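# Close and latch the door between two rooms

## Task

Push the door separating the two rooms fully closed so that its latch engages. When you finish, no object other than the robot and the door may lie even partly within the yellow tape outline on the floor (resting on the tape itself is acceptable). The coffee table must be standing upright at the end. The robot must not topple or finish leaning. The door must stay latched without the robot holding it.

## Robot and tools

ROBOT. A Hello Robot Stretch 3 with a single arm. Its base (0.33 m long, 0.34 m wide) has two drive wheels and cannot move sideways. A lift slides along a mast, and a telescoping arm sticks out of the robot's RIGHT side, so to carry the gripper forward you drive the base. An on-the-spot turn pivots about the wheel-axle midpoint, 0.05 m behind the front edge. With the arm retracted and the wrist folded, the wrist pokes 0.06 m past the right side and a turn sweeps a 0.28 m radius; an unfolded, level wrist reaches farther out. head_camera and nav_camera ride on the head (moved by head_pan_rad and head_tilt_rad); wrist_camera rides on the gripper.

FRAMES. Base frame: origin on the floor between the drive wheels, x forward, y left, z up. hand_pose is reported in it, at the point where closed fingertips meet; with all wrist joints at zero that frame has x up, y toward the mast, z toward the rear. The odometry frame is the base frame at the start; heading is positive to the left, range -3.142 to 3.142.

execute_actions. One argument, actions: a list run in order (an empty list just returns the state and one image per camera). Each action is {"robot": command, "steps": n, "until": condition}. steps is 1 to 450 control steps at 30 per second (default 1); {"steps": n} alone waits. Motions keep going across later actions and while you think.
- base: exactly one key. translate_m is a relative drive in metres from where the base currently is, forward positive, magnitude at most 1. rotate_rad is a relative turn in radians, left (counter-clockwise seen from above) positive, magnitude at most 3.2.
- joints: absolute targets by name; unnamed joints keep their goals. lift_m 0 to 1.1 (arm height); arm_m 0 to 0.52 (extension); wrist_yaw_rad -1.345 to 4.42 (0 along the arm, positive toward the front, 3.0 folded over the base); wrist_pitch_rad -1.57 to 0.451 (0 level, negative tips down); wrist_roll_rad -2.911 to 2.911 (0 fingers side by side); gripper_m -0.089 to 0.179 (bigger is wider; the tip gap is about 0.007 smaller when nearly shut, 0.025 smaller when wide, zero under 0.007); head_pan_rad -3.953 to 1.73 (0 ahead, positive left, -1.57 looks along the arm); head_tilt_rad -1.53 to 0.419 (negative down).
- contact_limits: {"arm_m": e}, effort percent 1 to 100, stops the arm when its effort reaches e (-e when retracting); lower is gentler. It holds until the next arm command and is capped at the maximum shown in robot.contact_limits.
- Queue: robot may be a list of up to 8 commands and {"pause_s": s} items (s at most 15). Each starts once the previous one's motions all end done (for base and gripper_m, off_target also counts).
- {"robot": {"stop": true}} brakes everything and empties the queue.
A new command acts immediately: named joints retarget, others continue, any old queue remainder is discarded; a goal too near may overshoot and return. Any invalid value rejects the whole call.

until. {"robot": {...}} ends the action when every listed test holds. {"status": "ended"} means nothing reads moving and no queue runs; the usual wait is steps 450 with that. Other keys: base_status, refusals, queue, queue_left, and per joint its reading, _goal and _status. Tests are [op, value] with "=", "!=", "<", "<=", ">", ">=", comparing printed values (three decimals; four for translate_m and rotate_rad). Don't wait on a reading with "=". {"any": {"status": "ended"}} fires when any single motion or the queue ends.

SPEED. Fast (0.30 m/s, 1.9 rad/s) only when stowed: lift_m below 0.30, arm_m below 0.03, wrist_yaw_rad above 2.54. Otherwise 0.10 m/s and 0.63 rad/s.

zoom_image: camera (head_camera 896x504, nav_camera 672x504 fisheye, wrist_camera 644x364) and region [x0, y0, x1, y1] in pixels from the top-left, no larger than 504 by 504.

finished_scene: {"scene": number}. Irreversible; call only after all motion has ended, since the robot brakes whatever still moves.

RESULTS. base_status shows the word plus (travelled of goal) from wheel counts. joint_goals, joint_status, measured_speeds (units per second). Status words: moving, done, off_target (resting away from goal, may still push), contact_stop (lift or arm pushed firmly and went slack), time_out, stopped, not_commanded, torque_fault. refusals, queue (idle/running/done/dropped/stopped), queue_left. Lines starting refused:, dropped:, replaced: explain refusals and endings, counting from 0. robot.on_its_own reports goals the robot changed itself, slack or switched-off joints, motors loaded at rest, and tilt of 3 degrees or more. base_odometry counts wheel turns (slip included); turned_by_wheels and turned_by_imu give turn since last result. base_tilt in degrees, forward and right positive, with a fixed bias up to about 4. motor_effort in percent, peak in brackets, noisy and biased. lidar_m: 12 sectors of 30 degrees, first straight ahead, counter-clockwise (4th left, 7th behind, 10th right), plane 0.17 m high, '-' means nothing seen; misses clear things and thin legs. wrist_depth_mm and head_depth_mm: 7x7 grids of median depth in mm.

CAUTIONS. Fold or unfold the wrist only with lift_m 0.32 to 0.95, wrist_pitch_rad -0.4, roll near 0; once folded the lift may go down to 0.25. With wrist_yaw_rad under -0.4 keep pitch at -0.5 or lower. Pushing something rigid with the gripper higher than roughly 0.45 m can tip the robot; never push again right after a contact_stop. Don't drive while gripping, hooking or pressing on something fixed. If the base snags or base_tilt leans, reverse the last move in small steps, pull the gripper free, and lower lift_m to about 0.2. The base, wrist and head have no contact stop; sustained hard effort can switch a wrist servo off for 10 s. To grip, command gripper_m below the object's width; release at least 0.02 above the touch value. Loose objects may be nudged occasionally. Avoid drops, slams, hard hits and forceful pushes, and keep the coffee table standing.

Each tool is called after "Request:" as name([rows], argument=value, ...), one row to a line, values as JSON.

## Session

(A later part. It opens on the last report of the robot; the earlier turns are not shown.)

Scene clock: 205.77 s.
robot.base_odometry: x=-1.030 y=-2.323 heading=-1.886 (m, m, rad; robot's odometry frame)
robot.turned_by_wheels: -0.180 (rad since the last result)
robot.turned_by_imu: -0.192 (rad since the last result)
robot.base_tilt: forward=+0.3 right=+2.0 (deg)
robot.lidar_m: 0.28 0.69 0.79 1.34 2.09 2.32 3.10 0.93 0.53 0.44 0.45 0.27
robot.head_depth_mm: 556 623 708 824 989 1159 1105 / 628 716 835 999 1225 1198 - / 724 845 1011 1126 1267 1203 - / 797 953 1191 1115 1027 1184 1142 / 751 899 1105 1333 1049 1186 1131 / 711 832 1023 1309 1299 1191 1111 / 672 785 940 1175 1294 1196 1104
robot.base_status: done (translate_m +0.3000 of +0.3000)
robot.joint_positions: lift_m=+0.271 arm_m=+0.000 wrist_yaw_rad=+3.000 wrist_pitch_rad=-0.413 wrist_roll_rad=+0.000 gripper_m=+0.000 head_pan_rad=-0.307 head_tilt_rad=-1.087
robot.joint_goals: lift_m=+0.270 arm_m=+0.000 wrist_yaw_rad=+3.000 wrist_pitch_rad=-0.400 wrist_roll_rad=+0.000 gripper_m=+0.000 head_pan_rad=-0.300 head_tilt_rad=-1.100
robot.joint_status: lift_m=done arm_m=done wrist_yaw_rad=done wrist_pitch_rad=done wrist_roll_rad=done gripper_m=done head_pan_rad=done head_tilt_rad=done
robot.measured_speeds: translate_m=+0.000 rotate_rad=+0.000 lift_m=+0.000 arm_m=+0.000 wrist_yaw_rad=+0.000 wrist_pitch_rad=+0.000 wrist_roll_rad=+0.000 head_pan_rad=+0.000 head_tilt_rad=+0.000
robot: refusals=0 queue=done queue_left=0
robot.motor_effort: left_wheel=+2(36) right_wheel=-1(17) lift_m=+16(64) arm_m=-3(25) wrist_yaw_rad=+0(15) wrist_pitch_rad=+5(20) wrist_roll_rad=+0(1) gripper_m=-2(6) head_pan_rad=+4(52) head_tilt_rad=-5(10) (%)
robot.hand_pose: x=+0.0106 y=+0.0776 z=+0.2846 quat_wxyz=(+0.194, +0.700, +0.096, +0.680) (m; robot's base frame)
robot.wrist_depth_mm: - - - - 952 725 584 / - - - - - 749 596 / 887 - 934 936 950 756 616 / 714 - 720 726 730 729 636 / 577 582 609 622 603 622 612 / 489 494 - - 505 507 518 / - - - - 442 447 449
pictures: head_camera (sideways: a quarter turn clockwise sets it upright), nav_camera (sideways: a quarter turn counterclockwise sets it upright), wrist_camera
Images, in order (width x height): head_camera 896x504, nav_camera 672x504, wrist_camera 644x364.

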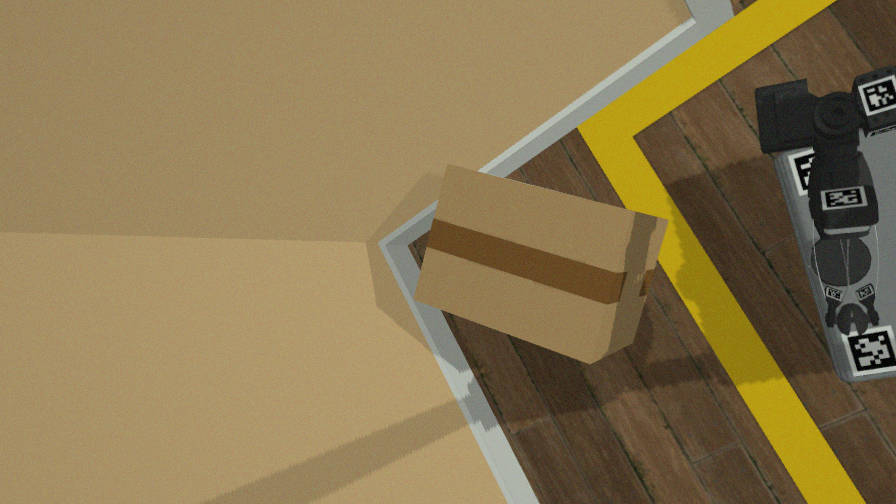

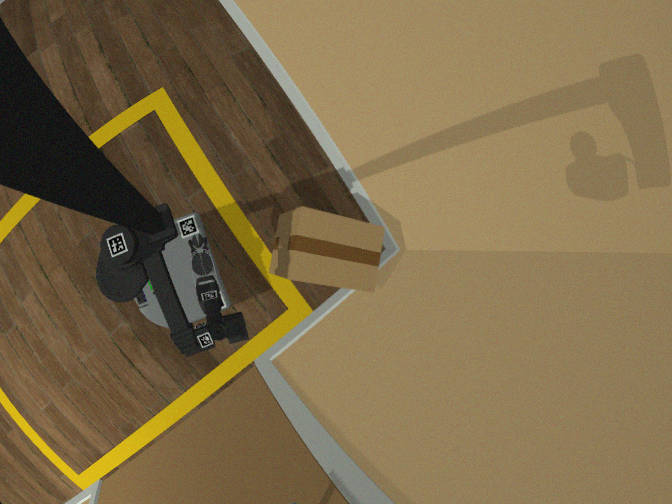

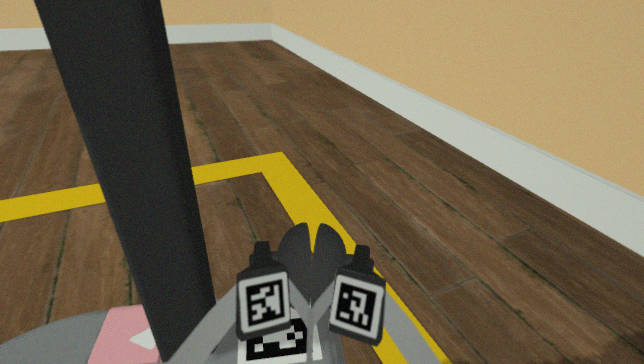

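Request:
execute_actions([
  {"robot":[{"base":{"translate_m":0.19}},{"base":{"translate_m":0.085}}],"steps":300,"until":{"robot":{"status":"ended"}}},
])

Scene clock: 210.47 s.
robot.base_odometry: x=-1.115 y=-2.585 heading=-1.887 (m, m, rad; robot's odometry frame)
robot.turned_by_wheels: -0.001 (rad since the last result)
robot.turned_by_imu: -0.002 (rad since the last result)
robot.base_tilt: forward=+0.2 right=+2.1 (deg)
robot.lidar_m: - 0.15 0.49 0.83 2.16 2.47 3.38 0.78 0.43 0.37 0.37 -
robot.head_depth_mm: 452 508 578 673 807 1003 1094 / 511 584 680 815 1012 1178 - / 516 630 780 1008 1020 951 - / 485 582 730 998 1025 946 1139 / 453 540 665 874 1197 1160 1131 / 428 505 613 785 1083 1188 1104 / 404 470 567 709 944 1184 1106
robot.base_status: off_target (translate_m +0.0849 of +0.0850)
robot.joint_positions: lift_m=+0.271 arm_m=+0.000 wrist_yaw_rad=+3.000 wrist_pitch_rad=-0.413 wrist_roll_rad=+0.000 gripper_m=+0.000 head_pan_rad=-0.307 head_tilt_rad=-1.087
robot.joint_goals: lift_m=+0.270 arm_m=+0.000 wrist_yaw_rad=+3.000 wrist_pitch_rad=-0.400 wrist_roll_rad=+0.000 gripper_m=+0.000 head_pan_rad=-0.300 head_tilt_rad=-1.100
robot.joint_status: lift_m=done arm_m=done wrist_yaw_rad=done wrist_pitch_rad=done wrist_roll_rad=done gripper_m=done head_pan_rad=done head_tilt_rad=done
robot.measured_speeds: translate_m=+0.000 rotate_rad=+0.000 lift_m=+0.000 arm_m=+0.000 wrist_yaw_rad=+0.000 wrist_pitch_rad=+0.000 wrist_roll_rad=+0.000 head_pan_rad=+0.000 head_tilt_rad=+0.000
robot: refusals=0 queue=done queue_left=0
robot.on_its_own: right_wheel is at rest, and its effort (+21) is outside its rest range (-18 to +18)
robot.motor_effort: left_wheel=+4(17) right_wheel=+21(28) lift_m=+16(16) arm_m=-3(3) wrist_yaw_rad=+1(1) wrist_pitch_rad=+5(5) wrist_roll_rad=+0(0) gripper_m=-3(3) head_pan_rad=+5(3) head_tilt_rad=-4(4) (%)
robot.hand_pose: x=+0.0106 y=+0.0776 z=+0.2846 quat_wxyz=(+0.194, +0.700, +0.096, +0.680) (m; robot's base frame)
robot.wrist_depth_mm: - - - 905 602 459 368 / - - - 973 624 471 382 / 884 - 939 925 652 483 392 / 696 - 709 732 671 503 392 / 585 569 600 614 606 507 397 / 481 492 - - 506 499 170 / - - - - 441 425 150
pictures: head_camera (sideways: a quarter turn clockwise sets it upright), nav_camera (sideways: a quarter turn counterclockwise sets it upright), wrist_camera
Images, in order (width x height): head_camera 896x504, nav_camera 672x504, wrist_camera 644x364.

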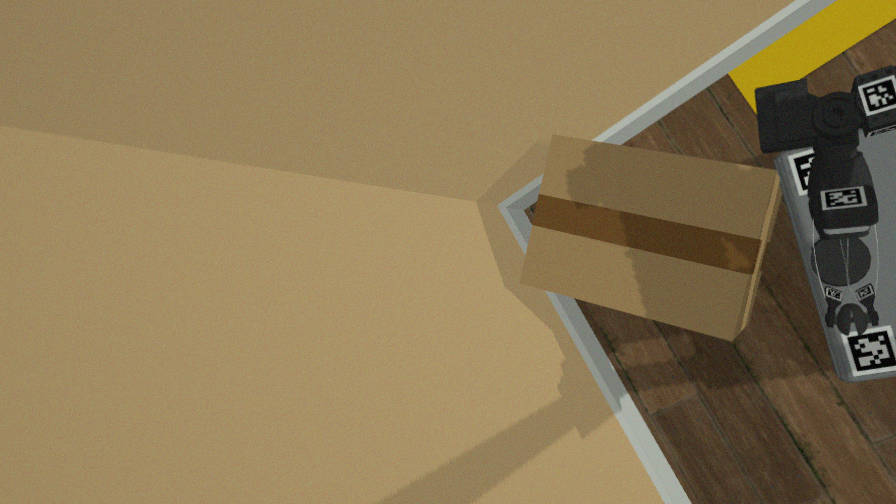

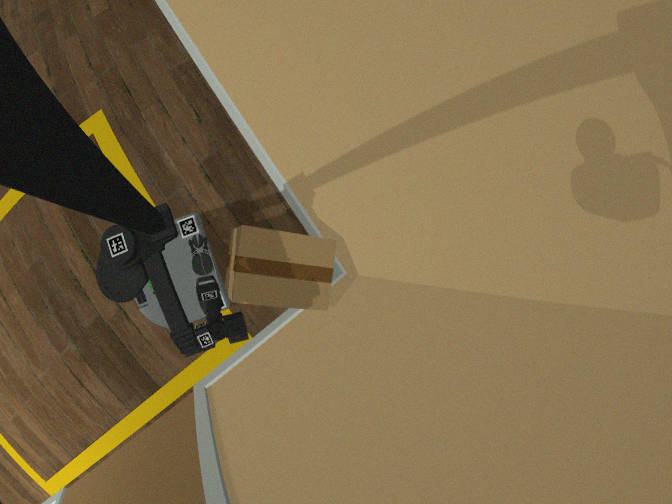

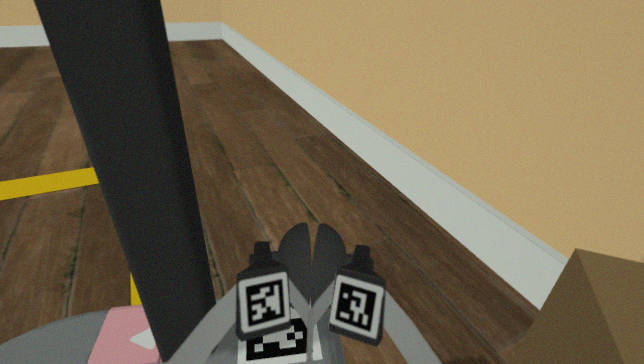

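Request:
execute_actions([
  {"robot":[{"base":{"translate_m":-0.35},"joints":{"head_pan_rad":-0.4,"head_tilt_rad":-0.95}}],"steps":300,"until":{"robot":{"status":"ended"}}},
])

Scene clock: 213.73 s.
robot.base_odometry: x=-1.007 y=-2.252 heading=-1.886 (m, m, rad; robot's odometry frame)
robot.turned_by_wheels: +0.001 (rad since the last result)
robot.turned_by_imu: +0.000 (rad since the last result)
robot.base_tilt: forward=+0.4 right=+2.0 (deg)
robot.lidar_m: 0.43 0.77 0.87 1.48 2.07 2.26 3.04 0.98 0.55 0.47 0.46 0.42
robot.head_depth_mm: 509 563 635 729 850 1021 1123 / 563 633 724 845 1021 1194 1146 / 630 718 840 1008 1253 1233 1119 / 718 837 1005 1198 1320 1211 1125 / 802 932 1111 1215 1079 1211 1117 / 764 875 1024 1196 1111 1213 1115 / 718 815 947 1123 1315 1237 1117
robot.base_status: done (translate_m -0.3500 of -0.3500)
robot.joint_positions: lift_m=+0.271 arm_m=+0.000 wrist_yaw_rad=+3.000 wrist_pitch_rad=-0.413 wrist_roll_rad=+0.000 gripper_m=+0.000 head_pan_rad=-0.393 head_tilt_rad=-0.951
robot.joint_goals: lift_m=+0.270 arm_m=+0.000 wrist_yaw_rad=+3.000 wrist_pitch_rad=-0.400 wrist_roll_rad=+0.000 gripper_m=+0.000 head_pan_rad=-0.400 head_tilt_rad=-0.950
robot.joint_status: lift_m=done arm_m=done wrist_yaw_rad=done wrist_pitch_rad=done wrist_roll_rad=done gripper_m=done head_pan_rad=done head_tilt_rad=done
robot.measured_speeds: translate_m=+0.000 rotate_rad=+0.000 lift_m=+0.000 arm_m=+0.000 wrist_yaw_rad=+0.000 wrist_pitch_rad=+0.000 wrist_roll_rad=+0.000 head_pan_rad=+0.000 head_tilt_rad=+0.000
robot: refusals=0 queue=done queue_left=0
robot.motor_effort: left_wheel=+1(8) right_wheel=+0(21) lift_m=+15(16) arm_m=-3(3) wrist_yaw_rad=+0(0) wrist_pitch_rad=+5(5) wrist_roll_rad=+0(1) gripper_m=-3(2) head_pan_rad=-3(16) head_tilt_rad=+0(9) (%)
robot.hand_pose: x=+0.0106 y=+0.0776 z=+0.2846 quat_wxyz=(+0.194, +0.700, +0.096, +0.680) (m; robot's base frame)
robot.wrist_depth_mm: - - - - - 810 621 / - - - - - 824 642 / 877 - 938 961 - 851 680 / 697 - 726 730 746 768 685 / 566 576 595 616 609 622 632 / 493 485 - - 511 520 521 / - - - - 441 453 445
pictures: head_camera (sideways: a quarter turn clockwise sets it upright), nav_camera (sideways: a quarter turn counterclockwise sets it upright), wrist_camera
Images, in order (width x height): head_camera 896x504, nav_camera 672x504, wrist_camera 644x364.

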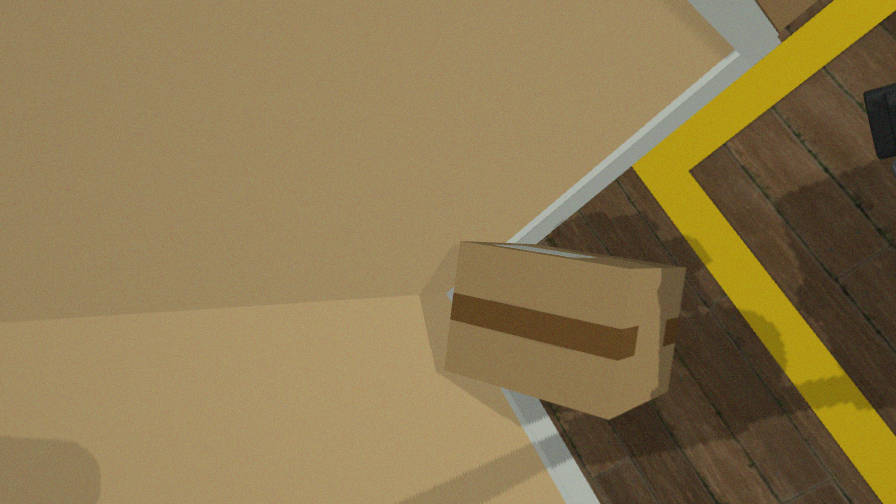

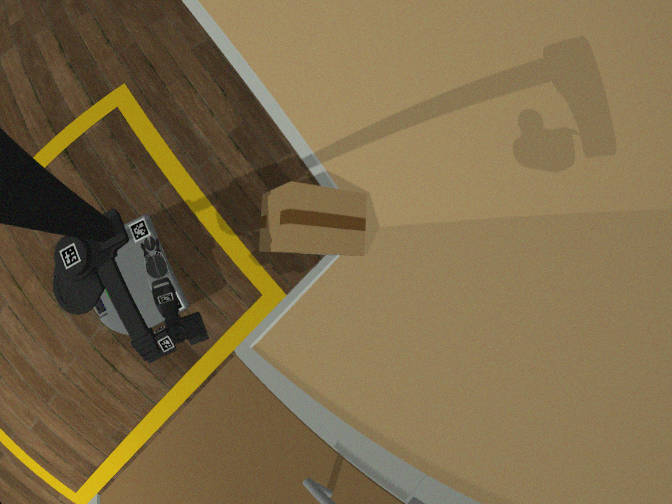

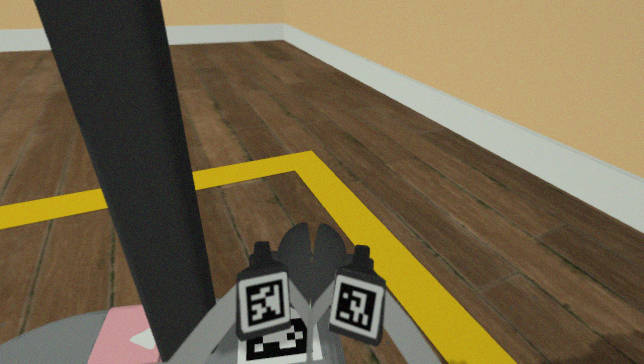

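Request:
execute_actions([
  {"robot":[{"joints":{"head_pan_rad":-1.75,"head_tilt_rad":-0.55}}],"steps":300,"until":{"robot":{"status":"ended"}}},
])

Scene clock: 215.33 s.
robot.base_odometry: x=-1.007 y=-2.252 heading=-1.886 (m, m, rad; robot's odometry frame)
robot.turned_by_wheels: +0.000 (rad since the last result)
robot.turned_by_imu: +0.000 (rad since the last result)
robot.base_tilt: forward=+0.2 right=+2.3 (deg)
robot.lidar_m: 0.43 0.77 0.87 1.48 2.07 2.26 3.03 0.98 0.55 0.47 0.46 0.42
robot.head_depth_mm: 469 520 582 665 778 928 1148 / 447 493 552 627 721 851 1036 / 428 470 523 589 673 787 942 / 411 450 497 556 631 731 863 / 396 432 475 530 596 682 795 / 379 406 436 485 544 627 741 / 357 394 434 481 536 598 680
robot.base_status: done (translate_m -0.3500 of -0.3500)
robot.joint_positions: lift_m=+0.271 arm_m=+0.000 wrist_yaw_rad=+3.000 wrist_pitch_rad=-0.413 wrist_roll_rad=+0.000 gripper_m=+0.000 head_pan_rad=-1.743 head_tilt_rad=-0.557
robot.joint_goals: lift_m=+0.270 arm_m=+0.000 wrist_yaw_rad=+3.000 wrist_pitch_rad=-0.400 wrist_roll_rad=+0.000 gripper_m=+0.000 head_pan_rad=-1.750 head_tilt_rad=-0.550
robot.joint_status: lift_m=done arm_m=done wrist_yaw_rad=done wrist_pitch_rad=done wrist_roll_rad=done gripper_m=done head_pan_rad=done head_tilt_rad=done
robot.measured_speeds: translate_m=+0.000 rotate_rad=+0.000 lift_m=+0.000 arm_m=+0.000 wrist_yaw_rad=+0.000 wrist_pitch_rad=+0.000 wrist_roll_rad=+0.000 head_pan_rad=+0.000 head_tilt_rad=+0.000
robot: refusals=0 queue=done queue_left=0
robot.motor_effort: left_wheel=+1(1) right_wheel=+0(0) lift_m=+16(16) arm_m=-3(3) wrist_yaw_rad=+0(0) wrist_pitch_rad=+5(5) wrist_roll_rad=-1(0) gripper_m=-2(3) head_pan_rad=-4(53) head_tilt_rad=+2(17) (%)
robot.hand_pose: x=+0.0106 y=+0.0776 z=+0.2846 quat_wxyz=(+0.194, +0.700, +0.096, +0.680) (m; robot's base frame)
robot.wrist_depth_mm: - - - - - 789 638 / - - - - - 835 668 / 905 - 927 941 - 873 677 / 698 - 733 718 756 746 676 / 566 586 588 612 600 609 625 / 489 480 - - 513 509 525 / - - - - 434 442 448
pictures: head_camera (sideways: a quarter turn clockwise sets it upright), nav_camera (sideways: a quarter turn counterclockwise sets it upright), wrist_camera
Images, in order (width x height): head_camera 896x504, nav_camera 672x504, wrist_camera 644x364.

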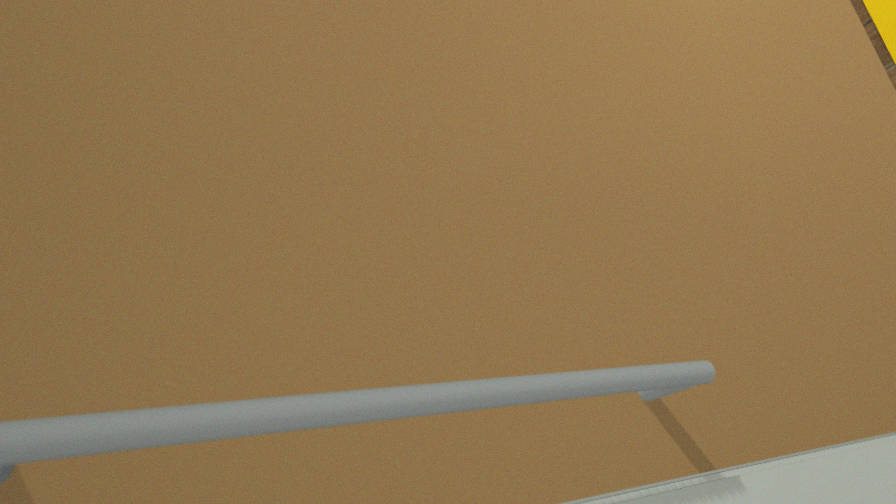

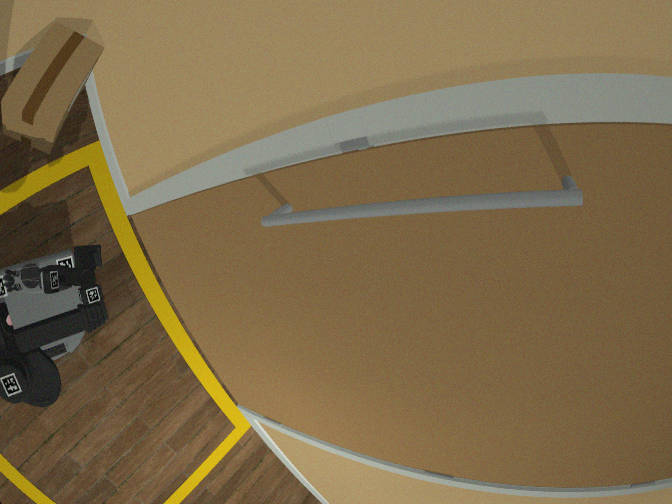

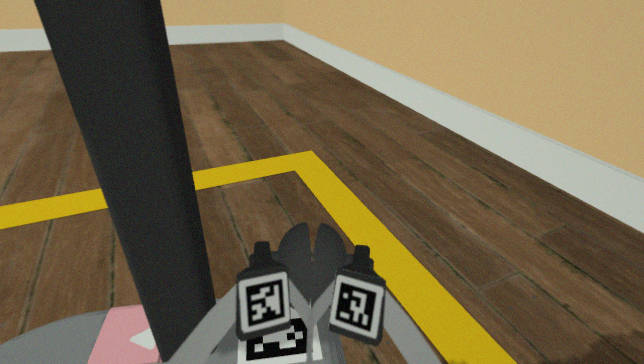

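Request:
finished_scene(scene=1)

The scene is finished: the task was done.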